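# Loop a rubber band around two bench dogs

## Task

Stretch the rubber band so it encircles both bench dogs, passing around each one a single time. The band has to sit against the dogs' sides above the board, not on their tops. At the end the board must lie flat and motionless on the table, the gripper must be empty and not touching the band, and the arm must have released everything and backed away.

## Robot and tools

Robot: a single six-joint arm (waist, shoulder, elbow, wrist pitch, wrist yaw, wrist roll) with a parallel two-finger gripper. The fingers extend along the gripper's +x axis and close along its y axis. The reported hand position is the point midway between the finger pads, about 3 to 4 cm short of the fingertips.

Scene frame: origin on the tabletop directly beneath the arm's base, +z up, +y to the left when facing along +x. Positions are in metres, orientation is a quaternion given as w, x, y, z. The base may be slightly tilted, and the printed position gets less accurate at long reach.

One row of numbers (used by both motion tools) holds 7 values, each between -1 and 1, in this order: dx, dy, dz, rx, ry, rz, opening. The first six are an offset, not a pose: they are measured in the gripper's own axes, relative to the gripper pose reported at the start of the action (for the first action of a call, the last pose any result in this scene reported). A value of 1.0 equals 0.6 m of travel or 180 degrees of turn; rx, ry, rz form one rotation vector. Opening is absolute, not an offset: +1 is fully open (0.088 m), the empty fingers touch at about -0.80, and values down to -1 add no travel. Going from fully open to closed takes at least about 0.5 s.

execute_actions(actions): a list of actions run one after another. Each action is a table of up to 15 rows; each row lasts one control step of 1/30 s, and if fewer than 15 rows are given the final row is held for the remaining steps. Every row in an action is an offset from that action's start pose, not from the row before. An empty list changes nothing and just returns the current state and images.

move(target, speed, blocking): drives the gripper in a straight line toward a single row (same 7-number layout, offsets from the pose in the latest result that showed one). speed is the path's top speed in m/s, from 0.002 to 0.5 (default 0.25); turning is capped at twice that value in rad/s. The path lasts 0.5 to 10 s and is cut short at 10 s. The opening is sent when the move begins. The path does not slow for obstacles, and the real gripper can lag, drift, or exceed the speed, especially with the arm near full stretch. Faster contact and targets set deeper past a surface mean harder impacts and pushing. The result adds a "move:" line: done (settled near target), or off_target, moving, held, fault, etc., plus the distance to target. limits=paced means the command was clipped; limits=held means a safety check blocked some steps, after which the arm may jump ahead faster than asked. With blocking=false you get a result after 0.5 s while the arm keeps going; until a result shows the move finished, further rows and moves are rejected, so use wait or stop first.

wait(seconds): 0 to 10 s, holds the last command and returns a normal result; it ends early if a running move completes. stop(): brakes the current move (needs room, more when fast); fingers keep moving. zoom_image(camera, region): closer look at part of the latest image of cam_head_left, cam_head_right or cam_wrist; region is [x0, y0, x1, y1] in pixels, top-left origin, at most 504 by 504. read_manual(section): returns only licence text. finished_scene(scene): ends the scene irreversibly and reports success; the robot first holds the last command.

Control behaviour: each step, the commanded pose is limited to within 70 mm and 16 degrees of the measured pose, and the joints chase that limited pose, favouring position over orientation. Large offsets therefore need several actions, and after an action the arm only reaches the last clipped pose. "Hand target" in a result is the pose currently being chased. Joint friction may leave the gripper short or slightly tilted, and tiny moves may not happen; check the pose after each move and correct any tilt. A "pose unreachable" line means the clearance check altered or blocked the command (the base's mount counts as arm).

Results: pose and velocities; Joint positions and velocities for the six joints (rad, rad/s) followed by pad gap (m); grip_measured on the opening scale (readings may be off by about 1 mm, and read narrower by up to 0.061 while squeezing something hard); grip_effort_n, motor effort in newtons, negative meaning closing, which can read high while fingers move or hit a stop and does not return to zero at rest. Joint ranges (rad): waist -3.054 to 3.054, shoulder 0 to 3.142, elbow 0 to 2.356, wrist pitch and yaw -1.571 to 1.571, wrist roll -3.142 to 3.142.

Gripping: to hold something, command an opening roughly 0.07 under grip_measured; smaller margins grip more gently. Items thinner than about 3 mm get proportionally less force. Pad force tops out near 34 to 49 N.

Cameras: cam_head_left and cam_head_right are fixed, cam_wrist rides on the hand; all are 896x504, with calibration given in OpenCV convention and accurate only to a few degrees and millimetres.

Things to avoid: knocking anything off the table (fails the job); drops, slams and forceful shoving; contact torque reaching a joint's load limit (waist 17.4, shoulder 21.6, elbow 21.5, wrist pitch 5.67, wrist yaw 5.65, wrist roll 5.3 N m), which freezes the arm for 10 s and drops the rest of the call; long loaded holds that overheat motors (warning from 50 °C, forced stop at 95 °C, possible power loss). Short random tugs on held parts or pushes on loose items can happen. The arm holds its last command while you think, and efficient, smooth motion is preferred.

Each tool is called after "Call:" by a JSON object that holds its "api" and its "payload".

## Session

Call:
{"api": "execute_actions", "payload": {"actions": []}}

Scene clock: 0.00 s.
end_effector_position=(+0.1802, +0.3831, +0.2510) grip_measured=-0.813 grip_effort_n=n/a end_effector_quat_wxyz=(-0.216, +0.749, -0.075, -0.622) end_effector_velocity=(-0.002, +0.002, +0.000) end_effector_angular_velocity=(+0.013, +0.016, +0.010)
Joint positions: [ 1.045  1.957  1.886 -1.256  0.149 -1.554  0.   ]
Joint velocities: [-0.002 -0.002 -0.002  0.007 -0.022 -0.007  0.   ]
Heat: hottest waist 24 °C (+0.0 °C/min).
Hand target: +0.180, +0.383, +0.251; -0.216, +0.749, -0.075, -0.622

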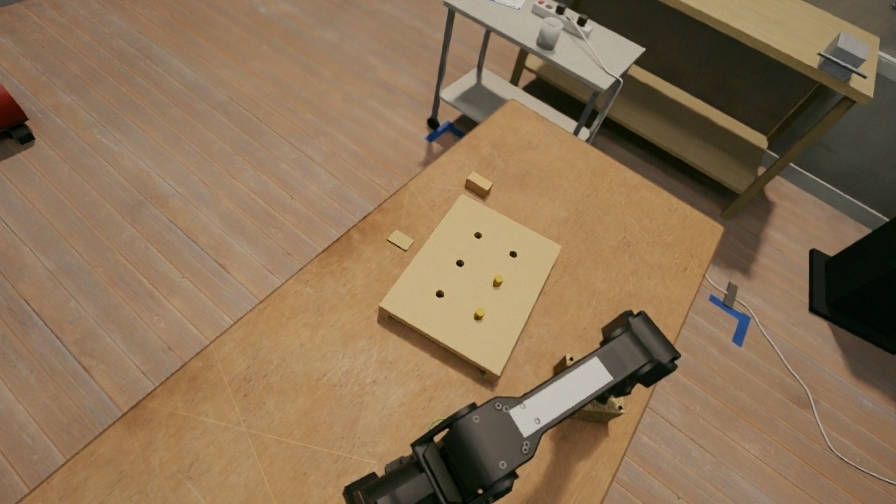

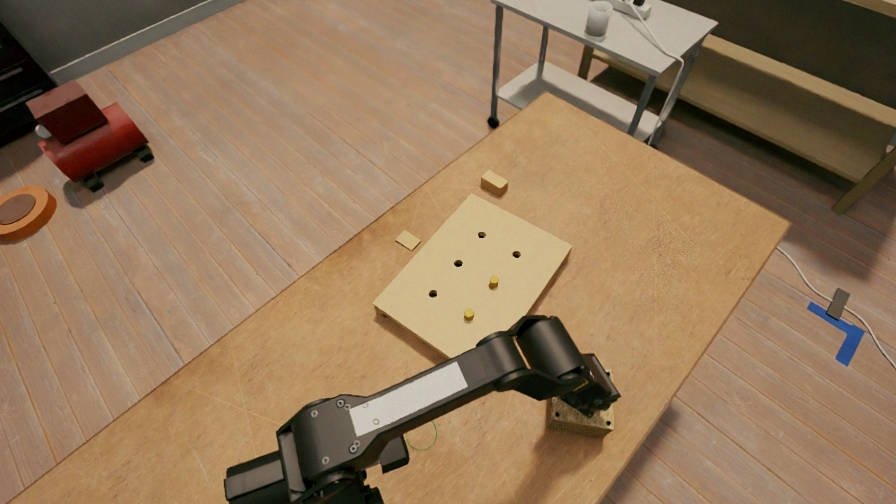

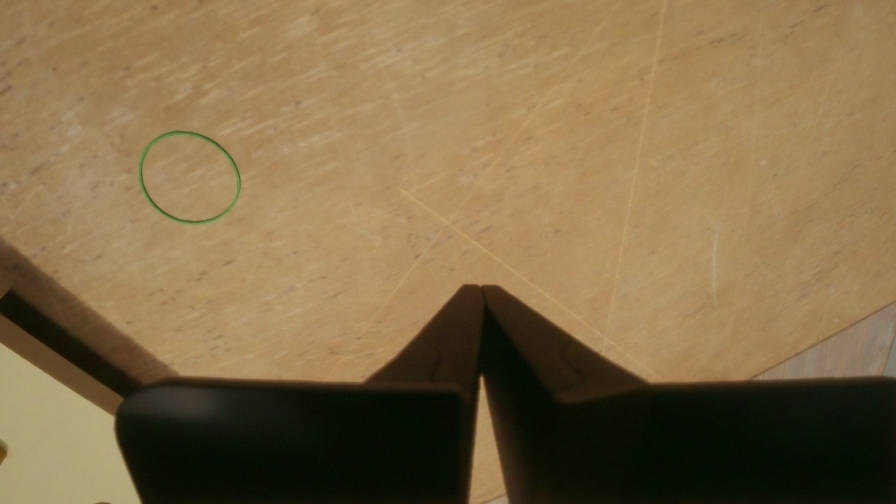

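Call:
{"api": "zoom_image", "payload": {"camera": "cam_head_left", "region": [370, 180, 580, 400]}}

Call:
{"api": "zoom_image", "payload": {"camera": "cam_head_right", "region": [370, 180, 580, 400]}}

Call:
{"api": "zoom_image", "payload": {"camera": "cam_wrist", "region": [110, 110, 270, 240]}}

Region (370, 180, 580, 400) of cam_head_left's 896x504 image, scaled by 2.291, with more detail than that image has; it fills the left 481 columns of this view, and the rest is white.

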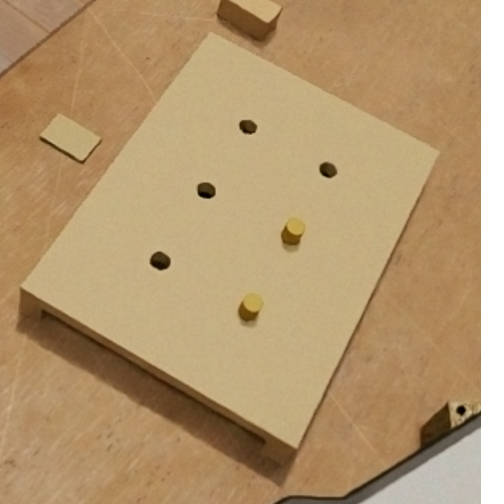

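Region (370, 180, 580, 400) of cam_head_right's 896x504 image, scaled by 2.291, with more detail than that image has; it fills the left 481 columns of this view, and the rest is white.

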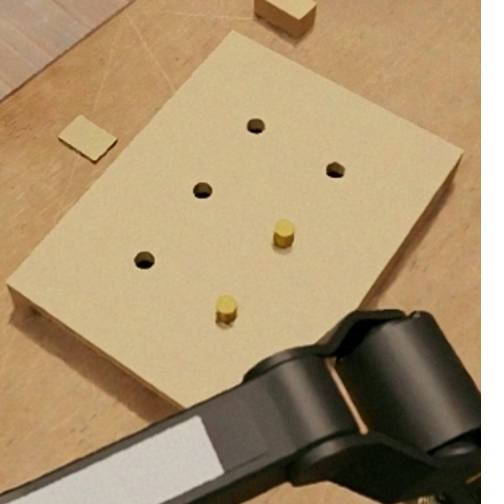

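Region (110, 110, 270, 240) of cam_wrist's 896x504 image, scaled by 3.150, with more detail than that image has; it fills the top 410 rows of this view, and the rest is white.

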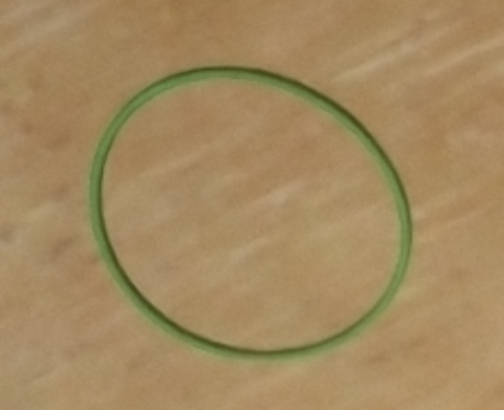

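Call:
{"api": "move", "payload": {"target": [0.168,0.274,-0.05,0,-0.043,0.074,-0.39]}}

Scene clock: 2.17 s.
end_effector_position=(+0.1680, +0.2402, +0.1198) grip_measured=-0.393 grip_effort_n=19.3 end_effector_quat_wxyz=(-0.146, +0.692, -0.151, -0.691) end_effector_velocity=(-0.003, -0.006, -0.006) end_effector_angular_velocity=(-0.010, +0.016, +0.015)
Joint positions: [ 0.824  1.716  1.074 -0.919  0.01  -1.752  0.02 ]
Joint velocities: [-0.007 -0.002 -0.027  0.007 -0.007 -0.022 -0.   ]
Heat: hottest waist 24 °C (+0.0 °C/min).
Hand target: +0.168, +0.238, +0.120; -0.147, +0.692, -0.147, -0.691
Off the commanded pose: 0.002 m, 1 deg.
move: done
camera_calibration (this result's frames):
cam_wrist: T_world_to_cam=[[0.392863, 0.919442, 0.0168643, -0.285041], [0.850325, -0.370191, 0.374041, -0.0740368], [0.350152, -0.132607, -0.927259, 0.158898], [0, 0, 0, 1]] pos_world=[0.119299, 0.255742, 0.179839]

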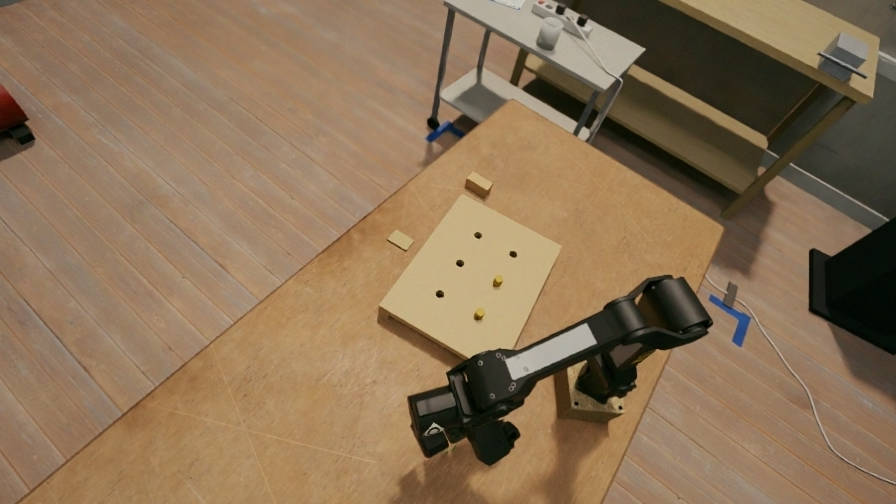

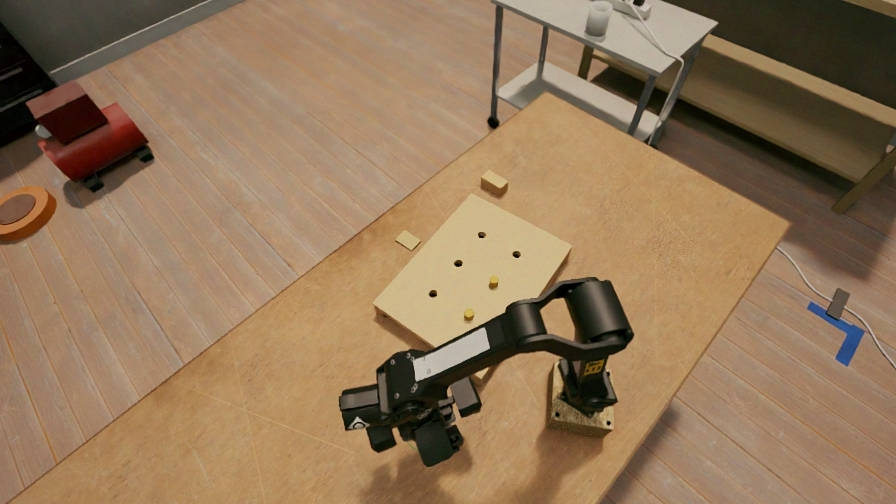

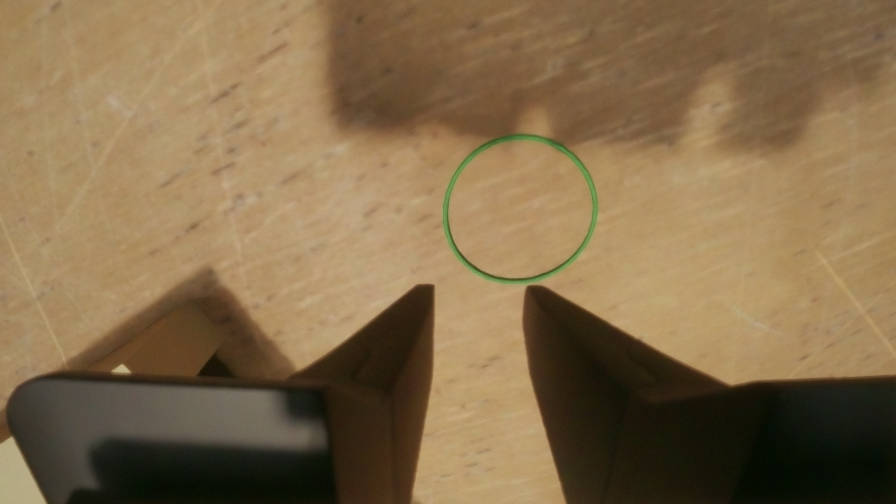

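Call:
{"api": "move", "payload": {"target": [0.12,0.012,0,0,0,0,-0.39], "speed": 0.12}}

Scene clock: 3.40 s.
end_effector_position=(+0.1664, +0.2364, +0.0533) grip_measured=-0.393 grip_effort_n=19.3 end_effector_quat_wxyz=(-0.153, +0.694, -0.146, -0.688) end_effector_velocity=(-0.002, -0.003, -0.003) end_effector_angular_velocity=(-0.002, +0.010, +0.005)
Joint positions: [ 0.819  1.831  0.908 -0.621  0.009 -1.753  0.02 ]
Joint velocities: [-0.002  0.002 -0.012  0.007 -0.007 -0.007 -0.001]
Heat: hottest waist 24 °C (+0.0 °C/min).
Hand target: +0.165, +0.233, +0.048; -0.146, +0.692, -0.151, -0.691
Off the commanded pose: 0.007 m, 1 deg.
move: done
camera_calibration (this result's frames):
cam_wrist: T_world_to_cam=[[0.395863, 0.91769, 0.033711, -0.280799], [0.845432, -0.378534, 0.376773, -0.0466403], [0.358522, -0.12065, -0.925692, 0.0930263], [0, 0, 0, 1]] pos_world=[0.117237, 0.251255, 0.113153]

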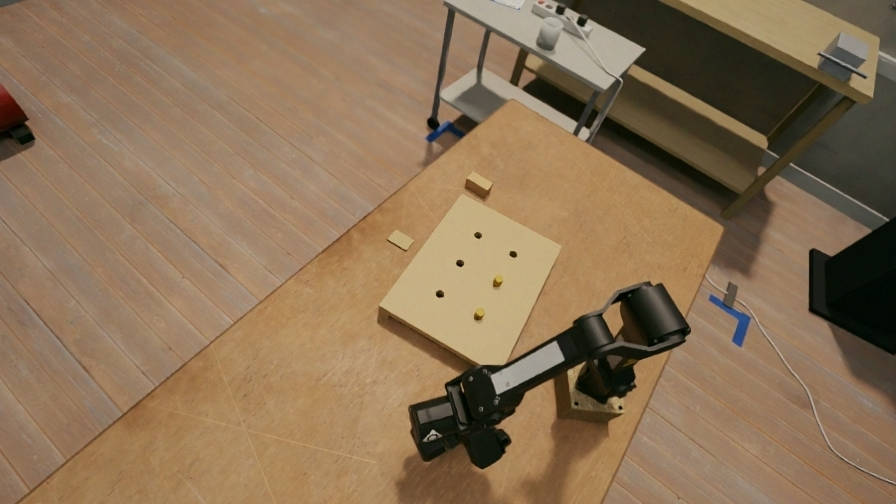

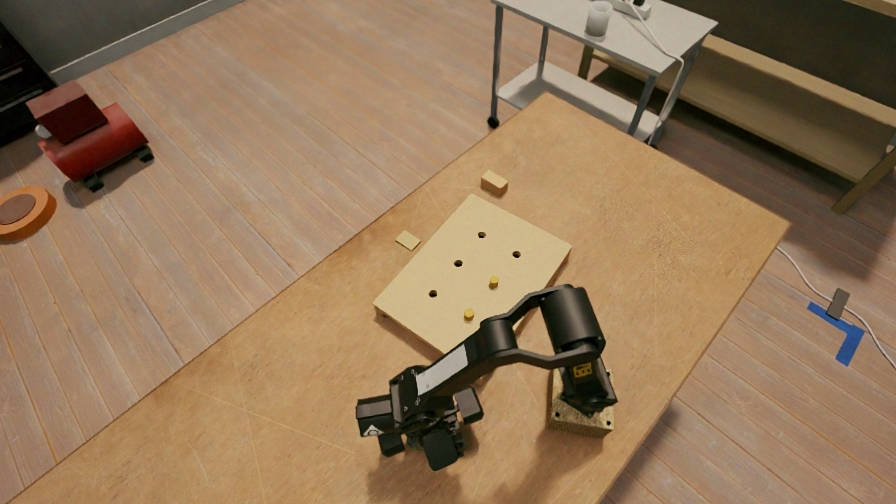

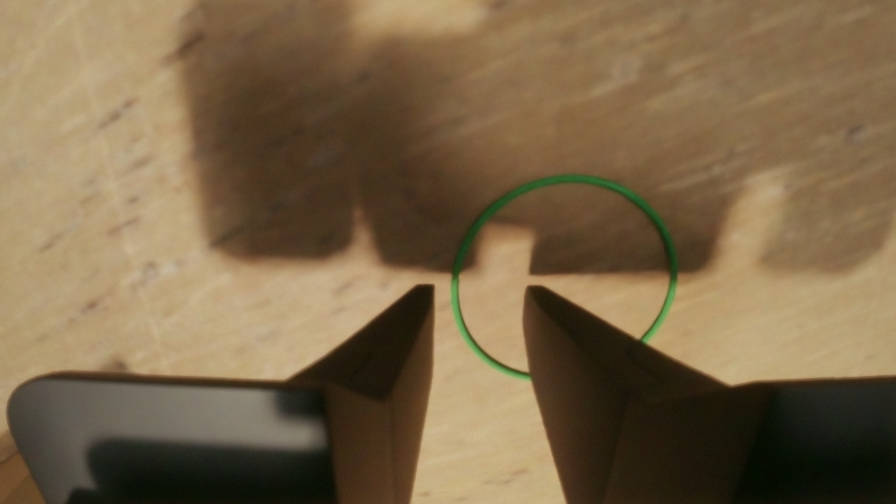

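Descend to touch the table, shifting a bit.

Call:
{"api": "move", "payload": {"target": [0.036,0.01,0,0,0,0.004,-0.39], "speed": 0.03}}

Scene clock: 4.47 s.
end_effector_position=(+0.1659, +0.2356, +0.0381) grip_measured=-0.393 grip_effort_n=18.4 end_effector_quat_wxyz=(-0.156, +0.695, -0.144, -0.687) end_effector_velocity=(+0.002, -0.000, +0.000) end_effector_angular_velocity=(+0.002, -0.010, +0.005)
Joint positions: [ 0.819  1.865  0.874 -0.545  0.009 -1.753  0.02 ]
Joint velocities: [-0.002 -0.002 -0.002  0.007  0.007 -0.007 -0.   ]
Heat: hottest waist 24 °C (+0.0 °C/min).
Hand target: +0.164, +0.231, +0.032; -0.149, +0.693, -0.151, -0.689
Off the commanded pose: 0.008 m, 1 deg.
move: done
camera_calibration (this result's frames):
cam_wrist: T_world_to_cam=[[0.396082, 0.917275, 0.0415506, -0.279497], [0.843538, -0.381372, 0.378152, -0.0398166], [0.362716, -0.11473, -0.924811, 0.0769116], [0, 0, 0, 1]] pos_world=[0.116393, 0.250015, 0.0977987]

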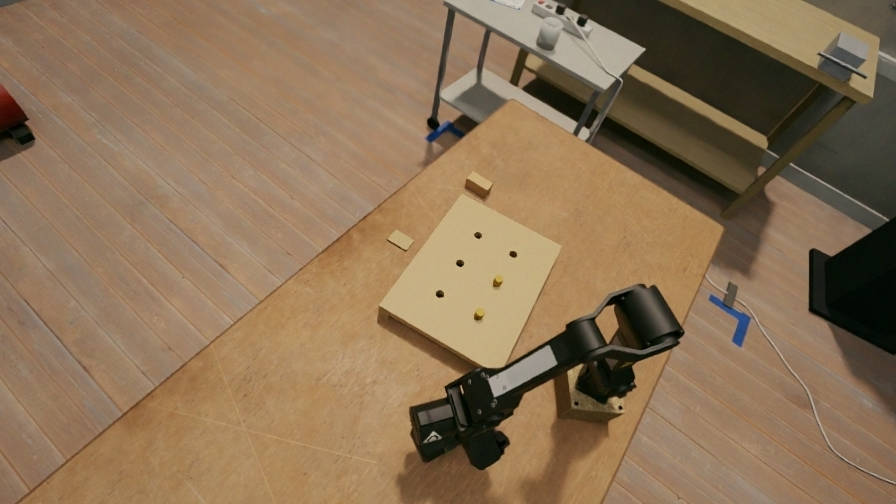

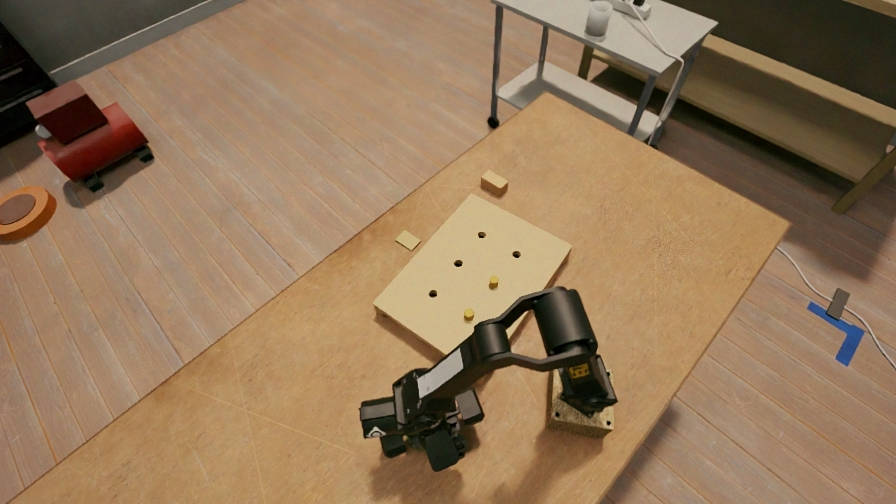

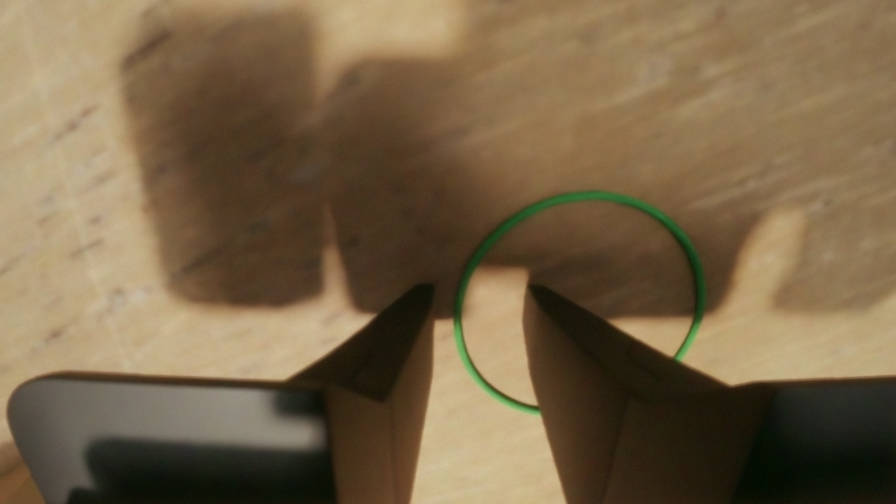

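Call:
{"api": "move", "payload": {"target": [0.022,0.008,0,0,0,0.006,-0.39], "speed": 0.02}}

Scene clock: 5.50 s.
end_effector_position=(+0.1653, +0.2348, +0.0366) grip_measured=-0.392 grip_effort_n=17.0 end_effector_quat_wxyz=(-0.157, +0.695, -0.143, -0.687) end_effector_velocity=(-0.000, +0.001, +0.000) end_effector_angular_velocity=(+0.018, +0.014, +0.000)
Joint positions: [ 0.819  1.865  0.865 -0.534  0.009 -1.753  0.02 ]
Joint velocities: [-0.007 -0.002 -0.002  0.007 -0.022 -0.007  0.   ]
Heat: hottest waist 24 °C (+0.0 °C/min).
Hand target: +0.164, +0.231, +0.025; -0.149, +0.694, -0.150, -0.689
Off the commanded pose: 0.012 m, 1 deg.
move: off_target
camera_calibration (this result's frames):
cam_wrist: T_world_to_cam=[[0.396022, 0.91716, 0.0445377, -0.27865], [0.842871, -0.382333, 0.378669, -0.0387471], [0.364329, -0.112422, -0.92446, 0.0747359], [0, 0, 0, 1]] pos_world=[0.115782, 0.249154, 0.0961731]

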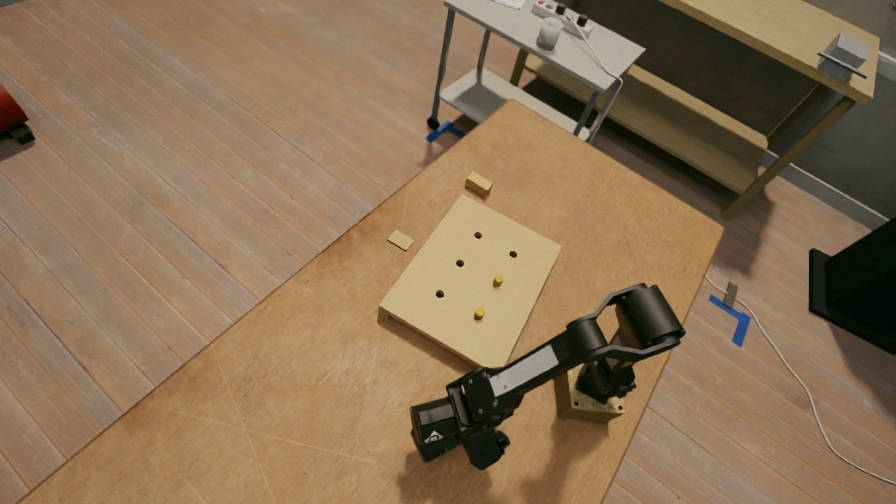

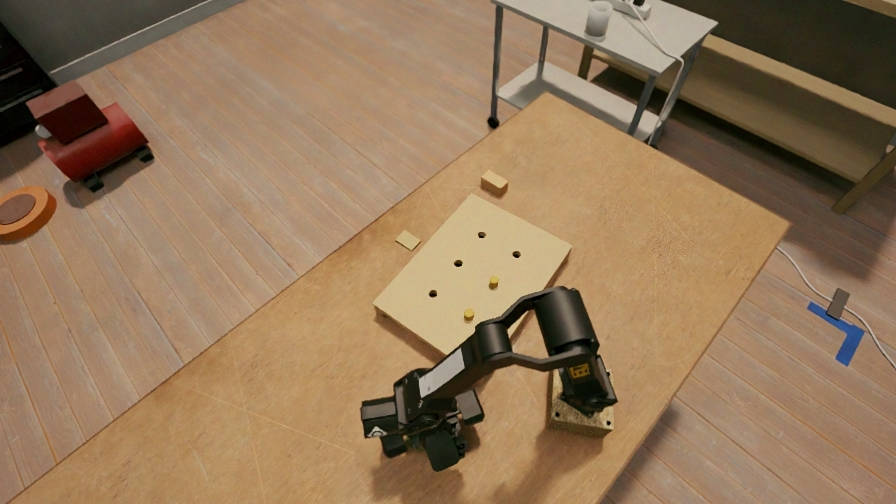

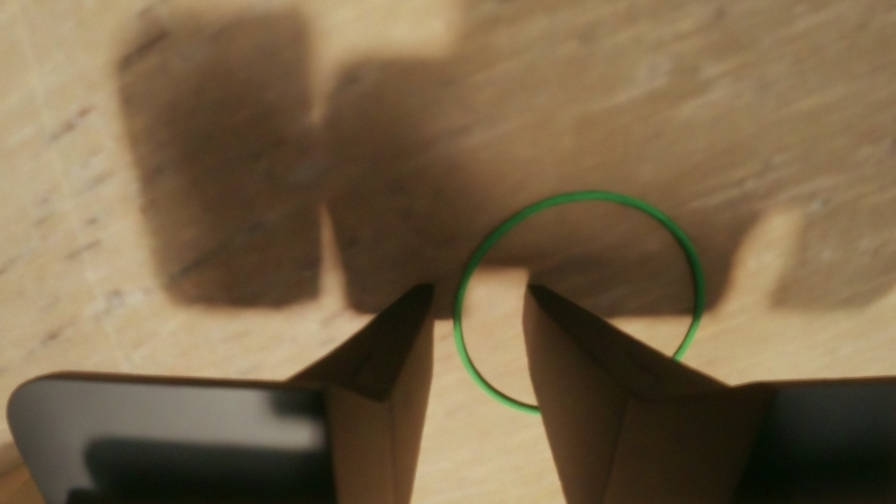

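On the table. Close, then lift.

Call:
{"api": "execute_actions", "payload": {"actions": [[[0.005,0,0,0,0,0,-0.6]],[[0.005,0,0,0,0,0,-1]]]}}

Call:
{"api": "move", "payload": {"target": [-0.15,0,0,0,0,0,-1], "speed": 0.1}}

Scene clock: 6.57 s.
end_effector_position=(+0.1650, +0.2328, +0.0376) grip_measured=-0.816 grip_effort_n=-83.5 end_effector_quat_wxyz=(-0.155, +0.696, -0.145, -0.686) end_effector_velocity=(-0.003, -0.004, +0.000) end_effector_angular_velocity=(-0.014, +0.018, +0.005)
Joint positions: [ 0.819  1.859  0.864 -0.543  0.014 -1.753  0.   ]
Joint velocities: [-0.002 -0.002 -0.002 -0.022 -0.007 -0.007  0.   ]
Heat: hottest waist 24 °C (+0.0 °C/min).
Hand target: +0.166, +0.235, +0.034; -0.158, +0.696, -0.142, -0.686
Off the commanded pose: 0.004 m, 1 deg.
camera_calibration (this result's frames):
cam_wrist: T_world_to_cam=[[0.396396, 0.91728, 0.0383134, -0.276581], [0.842313, -0.379967, 0.382274, -0.0402293], [0.36521, -0.11926, -0.923254, 0.0770503], [0, 0, 0, 1]] pos_world=[0.115382, 0.247606, 0.0971124]

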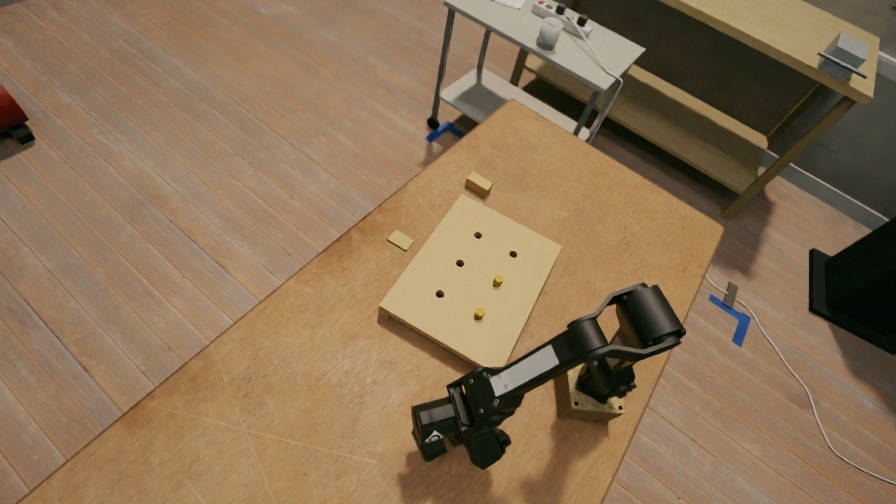

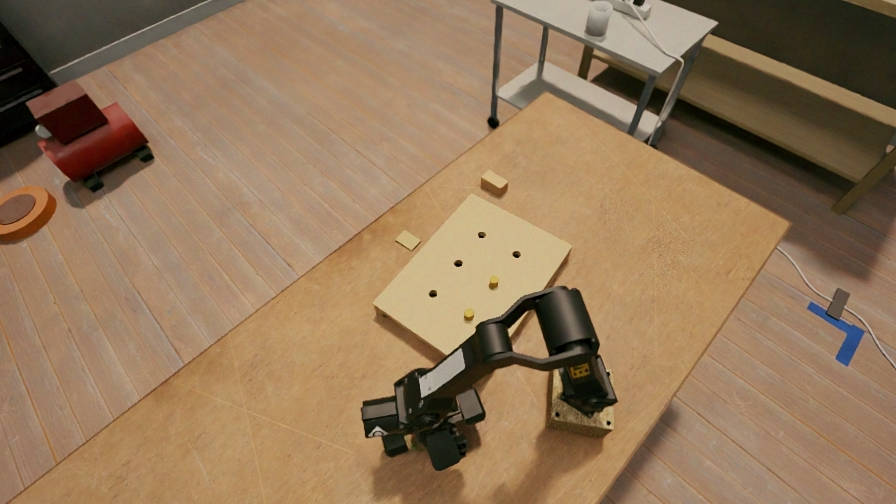

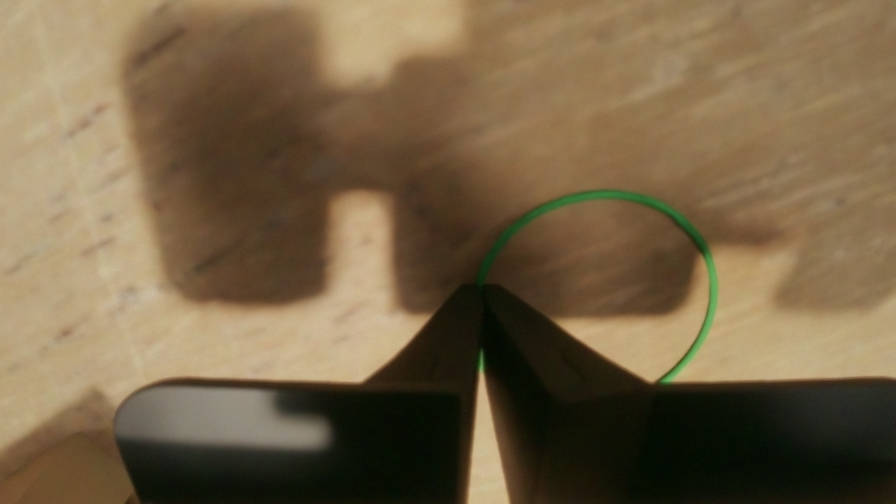

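Scene clock: 7.90 s.
end_effector_position=(+0.1630, +0.2302, +0.1228) grip_measured=-0.816 grip_effort_n=-83.5 end_effector_quat_wxyz=(-0.149, +0.695, -0.149, -0.688) end_effector_velocity=(-0.002, -0.002, +0.001) end_effector_angular_velocity=(-0.010, +0.016, +0.005)
Joint positions: [ 0.821  1.664  1.027 -0.915  0.014 -1.753  0.   ]
Joint velocities: [-0.002  0.002  0.007 -0.022 -0.007 -0.007  0.   ]
Heat: hottest waist 24 °C (+0.0 °C/min).
Hand target: +0.163, +0.232, +0.128; -0.155, +0.696, -0.145, -0.686
Off the commanded pose: 0.005 m, 1 deg.
move: done
camera_calibration (this result's frames):
cam_wrist: T_world_to_cam=[[0.394474, 0.91857, 0.0248854, -0.274971], [0.846204, -0.373688, 0.379863, -0.0738322], [0.35823, -0.128788, -0.924708, 0.159574], [0, 0, 0, 1]] pos_world=[0.113782, 0.245541, 0.182448]

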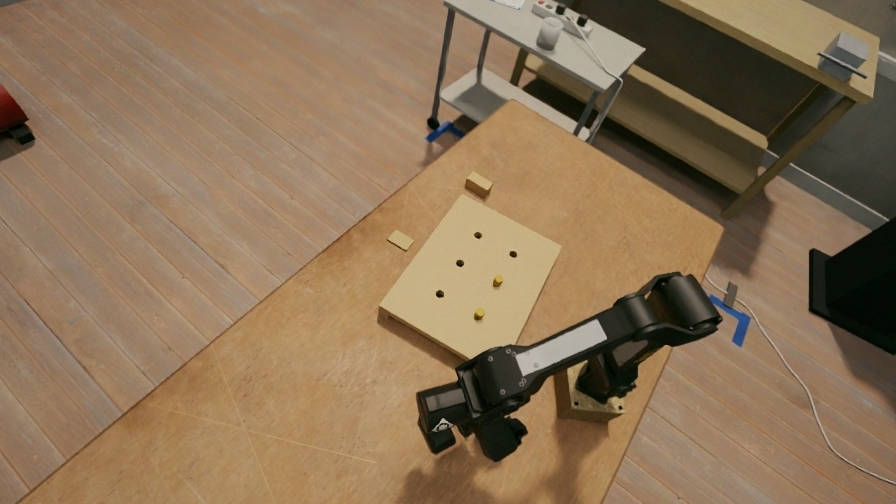

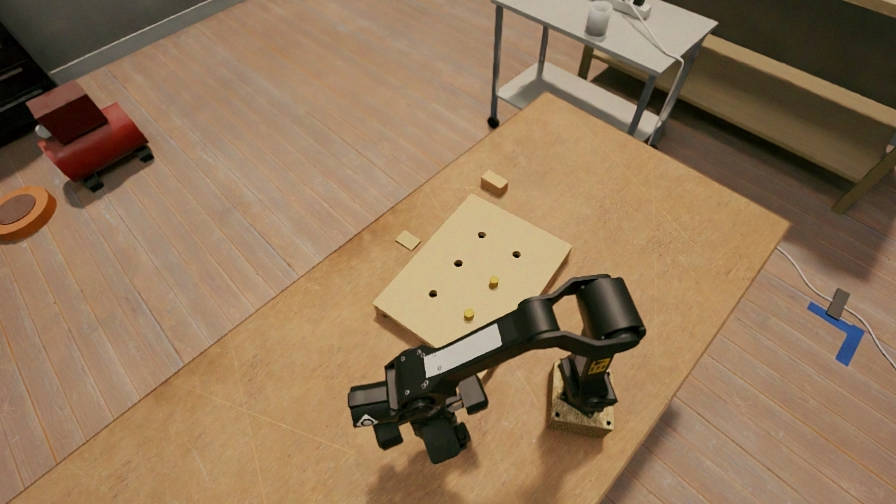

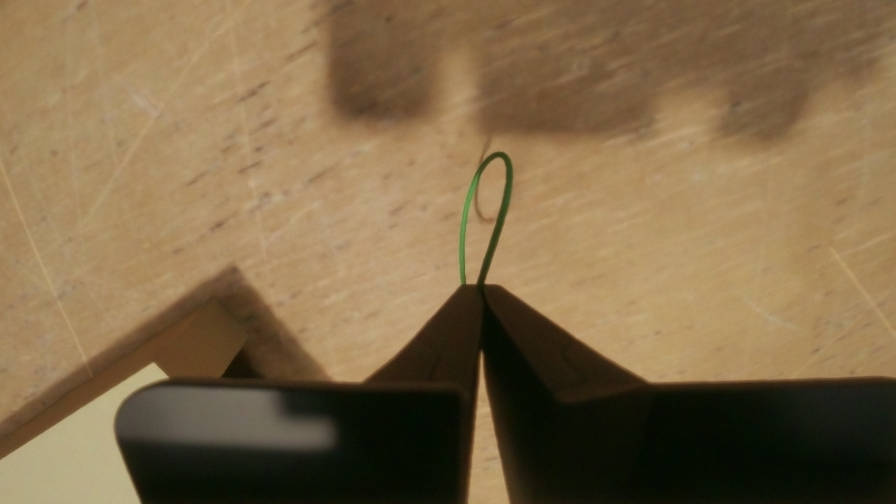

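Call:
{"api": "move", "payload": {"target": [-0.08,0,0,0,0,0,-1], "speed": 0.1}}

Call:
{"api": "move", "payload": {"target": [0,0.178,-0.308,0,0,0,-1], "speed": 0.15}}

Scene clock: 9.10 s.
end_effector_position=(+0.1623, +0.2290, +0.1662) grip_measured=-0.816 grip_effort_n=-83.5 end_effector_quat_wxyz=(-0.145, +0.693, -0.153, -0.690) end_effector_velocity=(-0.000, -0.001, +0.004) end_effector_angular_velocity=(-0.010, -0.002, +0.025)
Joint positions: [ 0.821  1.615  1.155 -1.105  0.014 -1.753  0.   ]
Joint velocities: [ 0.002 -0.002  0.012 -0.022  0.007 -0.022  0.   ]
Heat: hottest elbow 25 °C (+6.6 °C/min).
Hand target: +0.162, +0.230, +0.171; -0.149, +0.695, -0.149, -0.688
Off the commanded pose: 0.005 m, 1 deg.
move: done
camera_calibration (this result's frames):
cam_wrist: T_world_to_cam=[[0.394193, 0.918942, 0.0125579, -0.272646], [0.849094, -0.369391, 0.37761, -0.0912965], [0.351641, -0.138188, -0.92588, 0.203261], [0, 0, 0, 1]] pos_world=[0.11352, 0.24491, 0.226093]

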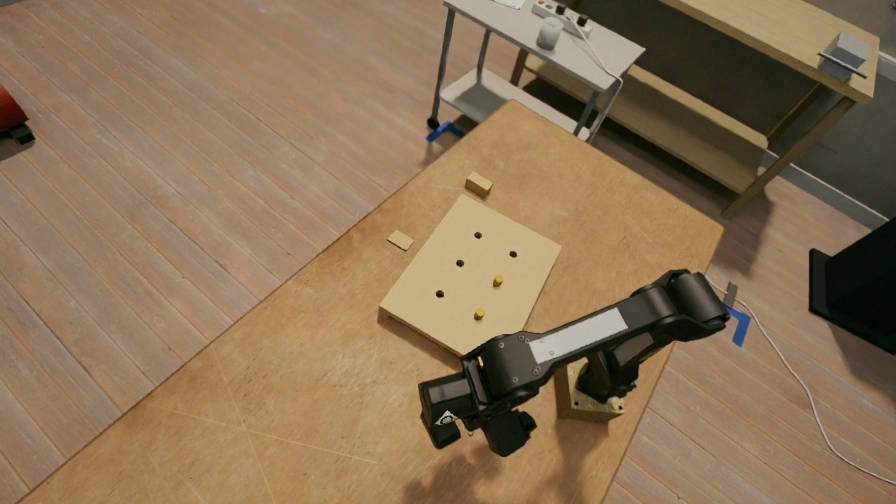

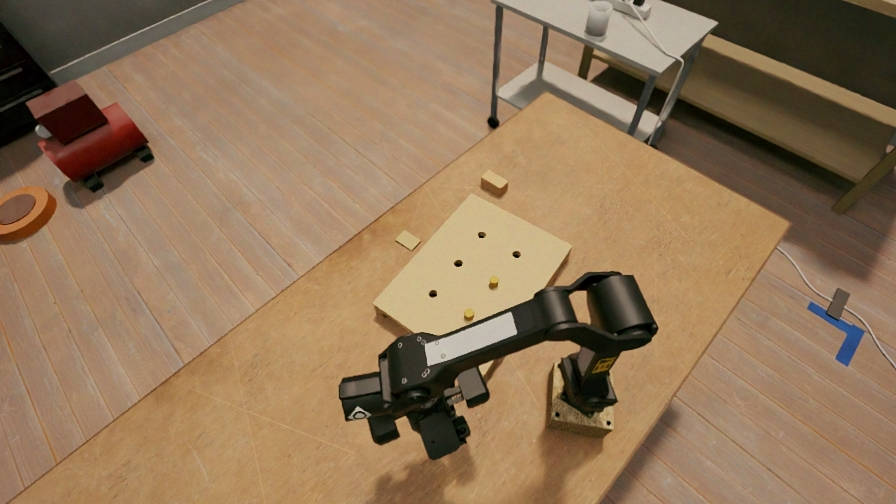

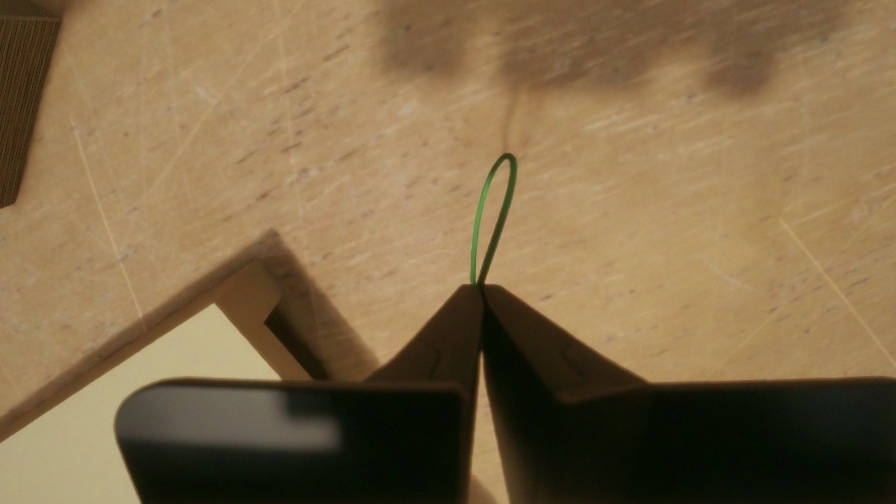

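Scene clock: 11.03 s.
end_effector_position=(+0.2871, +0.0568, +0.1709) grip_measured=-0.816 grip_effort_n=-83.5 end_effector_quat_wxyz=(-0.148, +0.697, -0.154, -0.685) end_effector_velocity=(-0.000, -0.005, -0.001) end_effector_angular_velocity=(-0.010, +0.011, -0.005)
Joint positions: [ 0.055  1.64   1.201 -1.105  0.008 -2.515  0.   ]
Joint velocities: [-0.012  0.007  0.002 -0.007  0.007 -0.007  0.   ]
Heat: hottest elbow 25 °C (+5.4 °C/min).
Hand target: +0.288, +0.056, +0.169; -0.146, +0.694, -0.153, -0.689
Off the commanded pose: 0.003 m, 1 deg.
move: done
camera_calibration (this result's frames):
cam_wrist: T_world_to_cam=[[0.398159, 0.917151, 0.0174111, -0.165506], [0.84284, -0.373258, 0.387685, -0.262357], [0.362065, -0.139686, -0.921627, 0.136273], [0, 0, 0, 1]] pos_world=[0.237683, 0.0729024, 0.230186]

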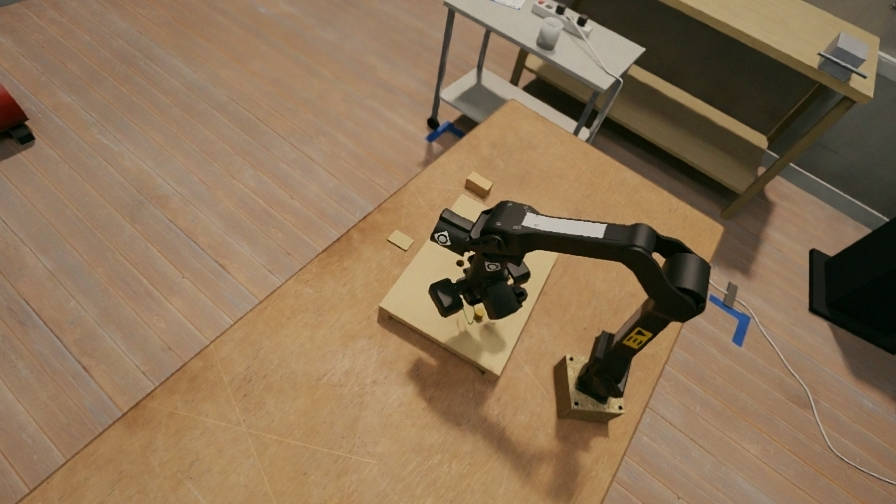

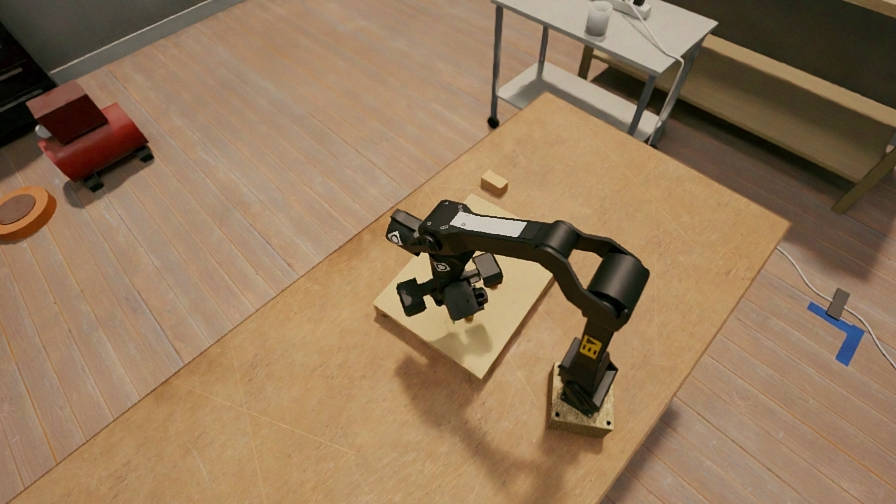

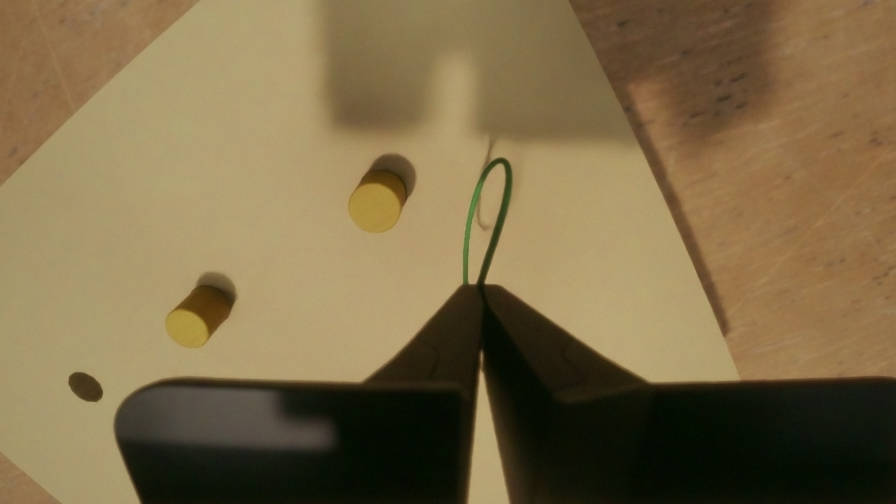

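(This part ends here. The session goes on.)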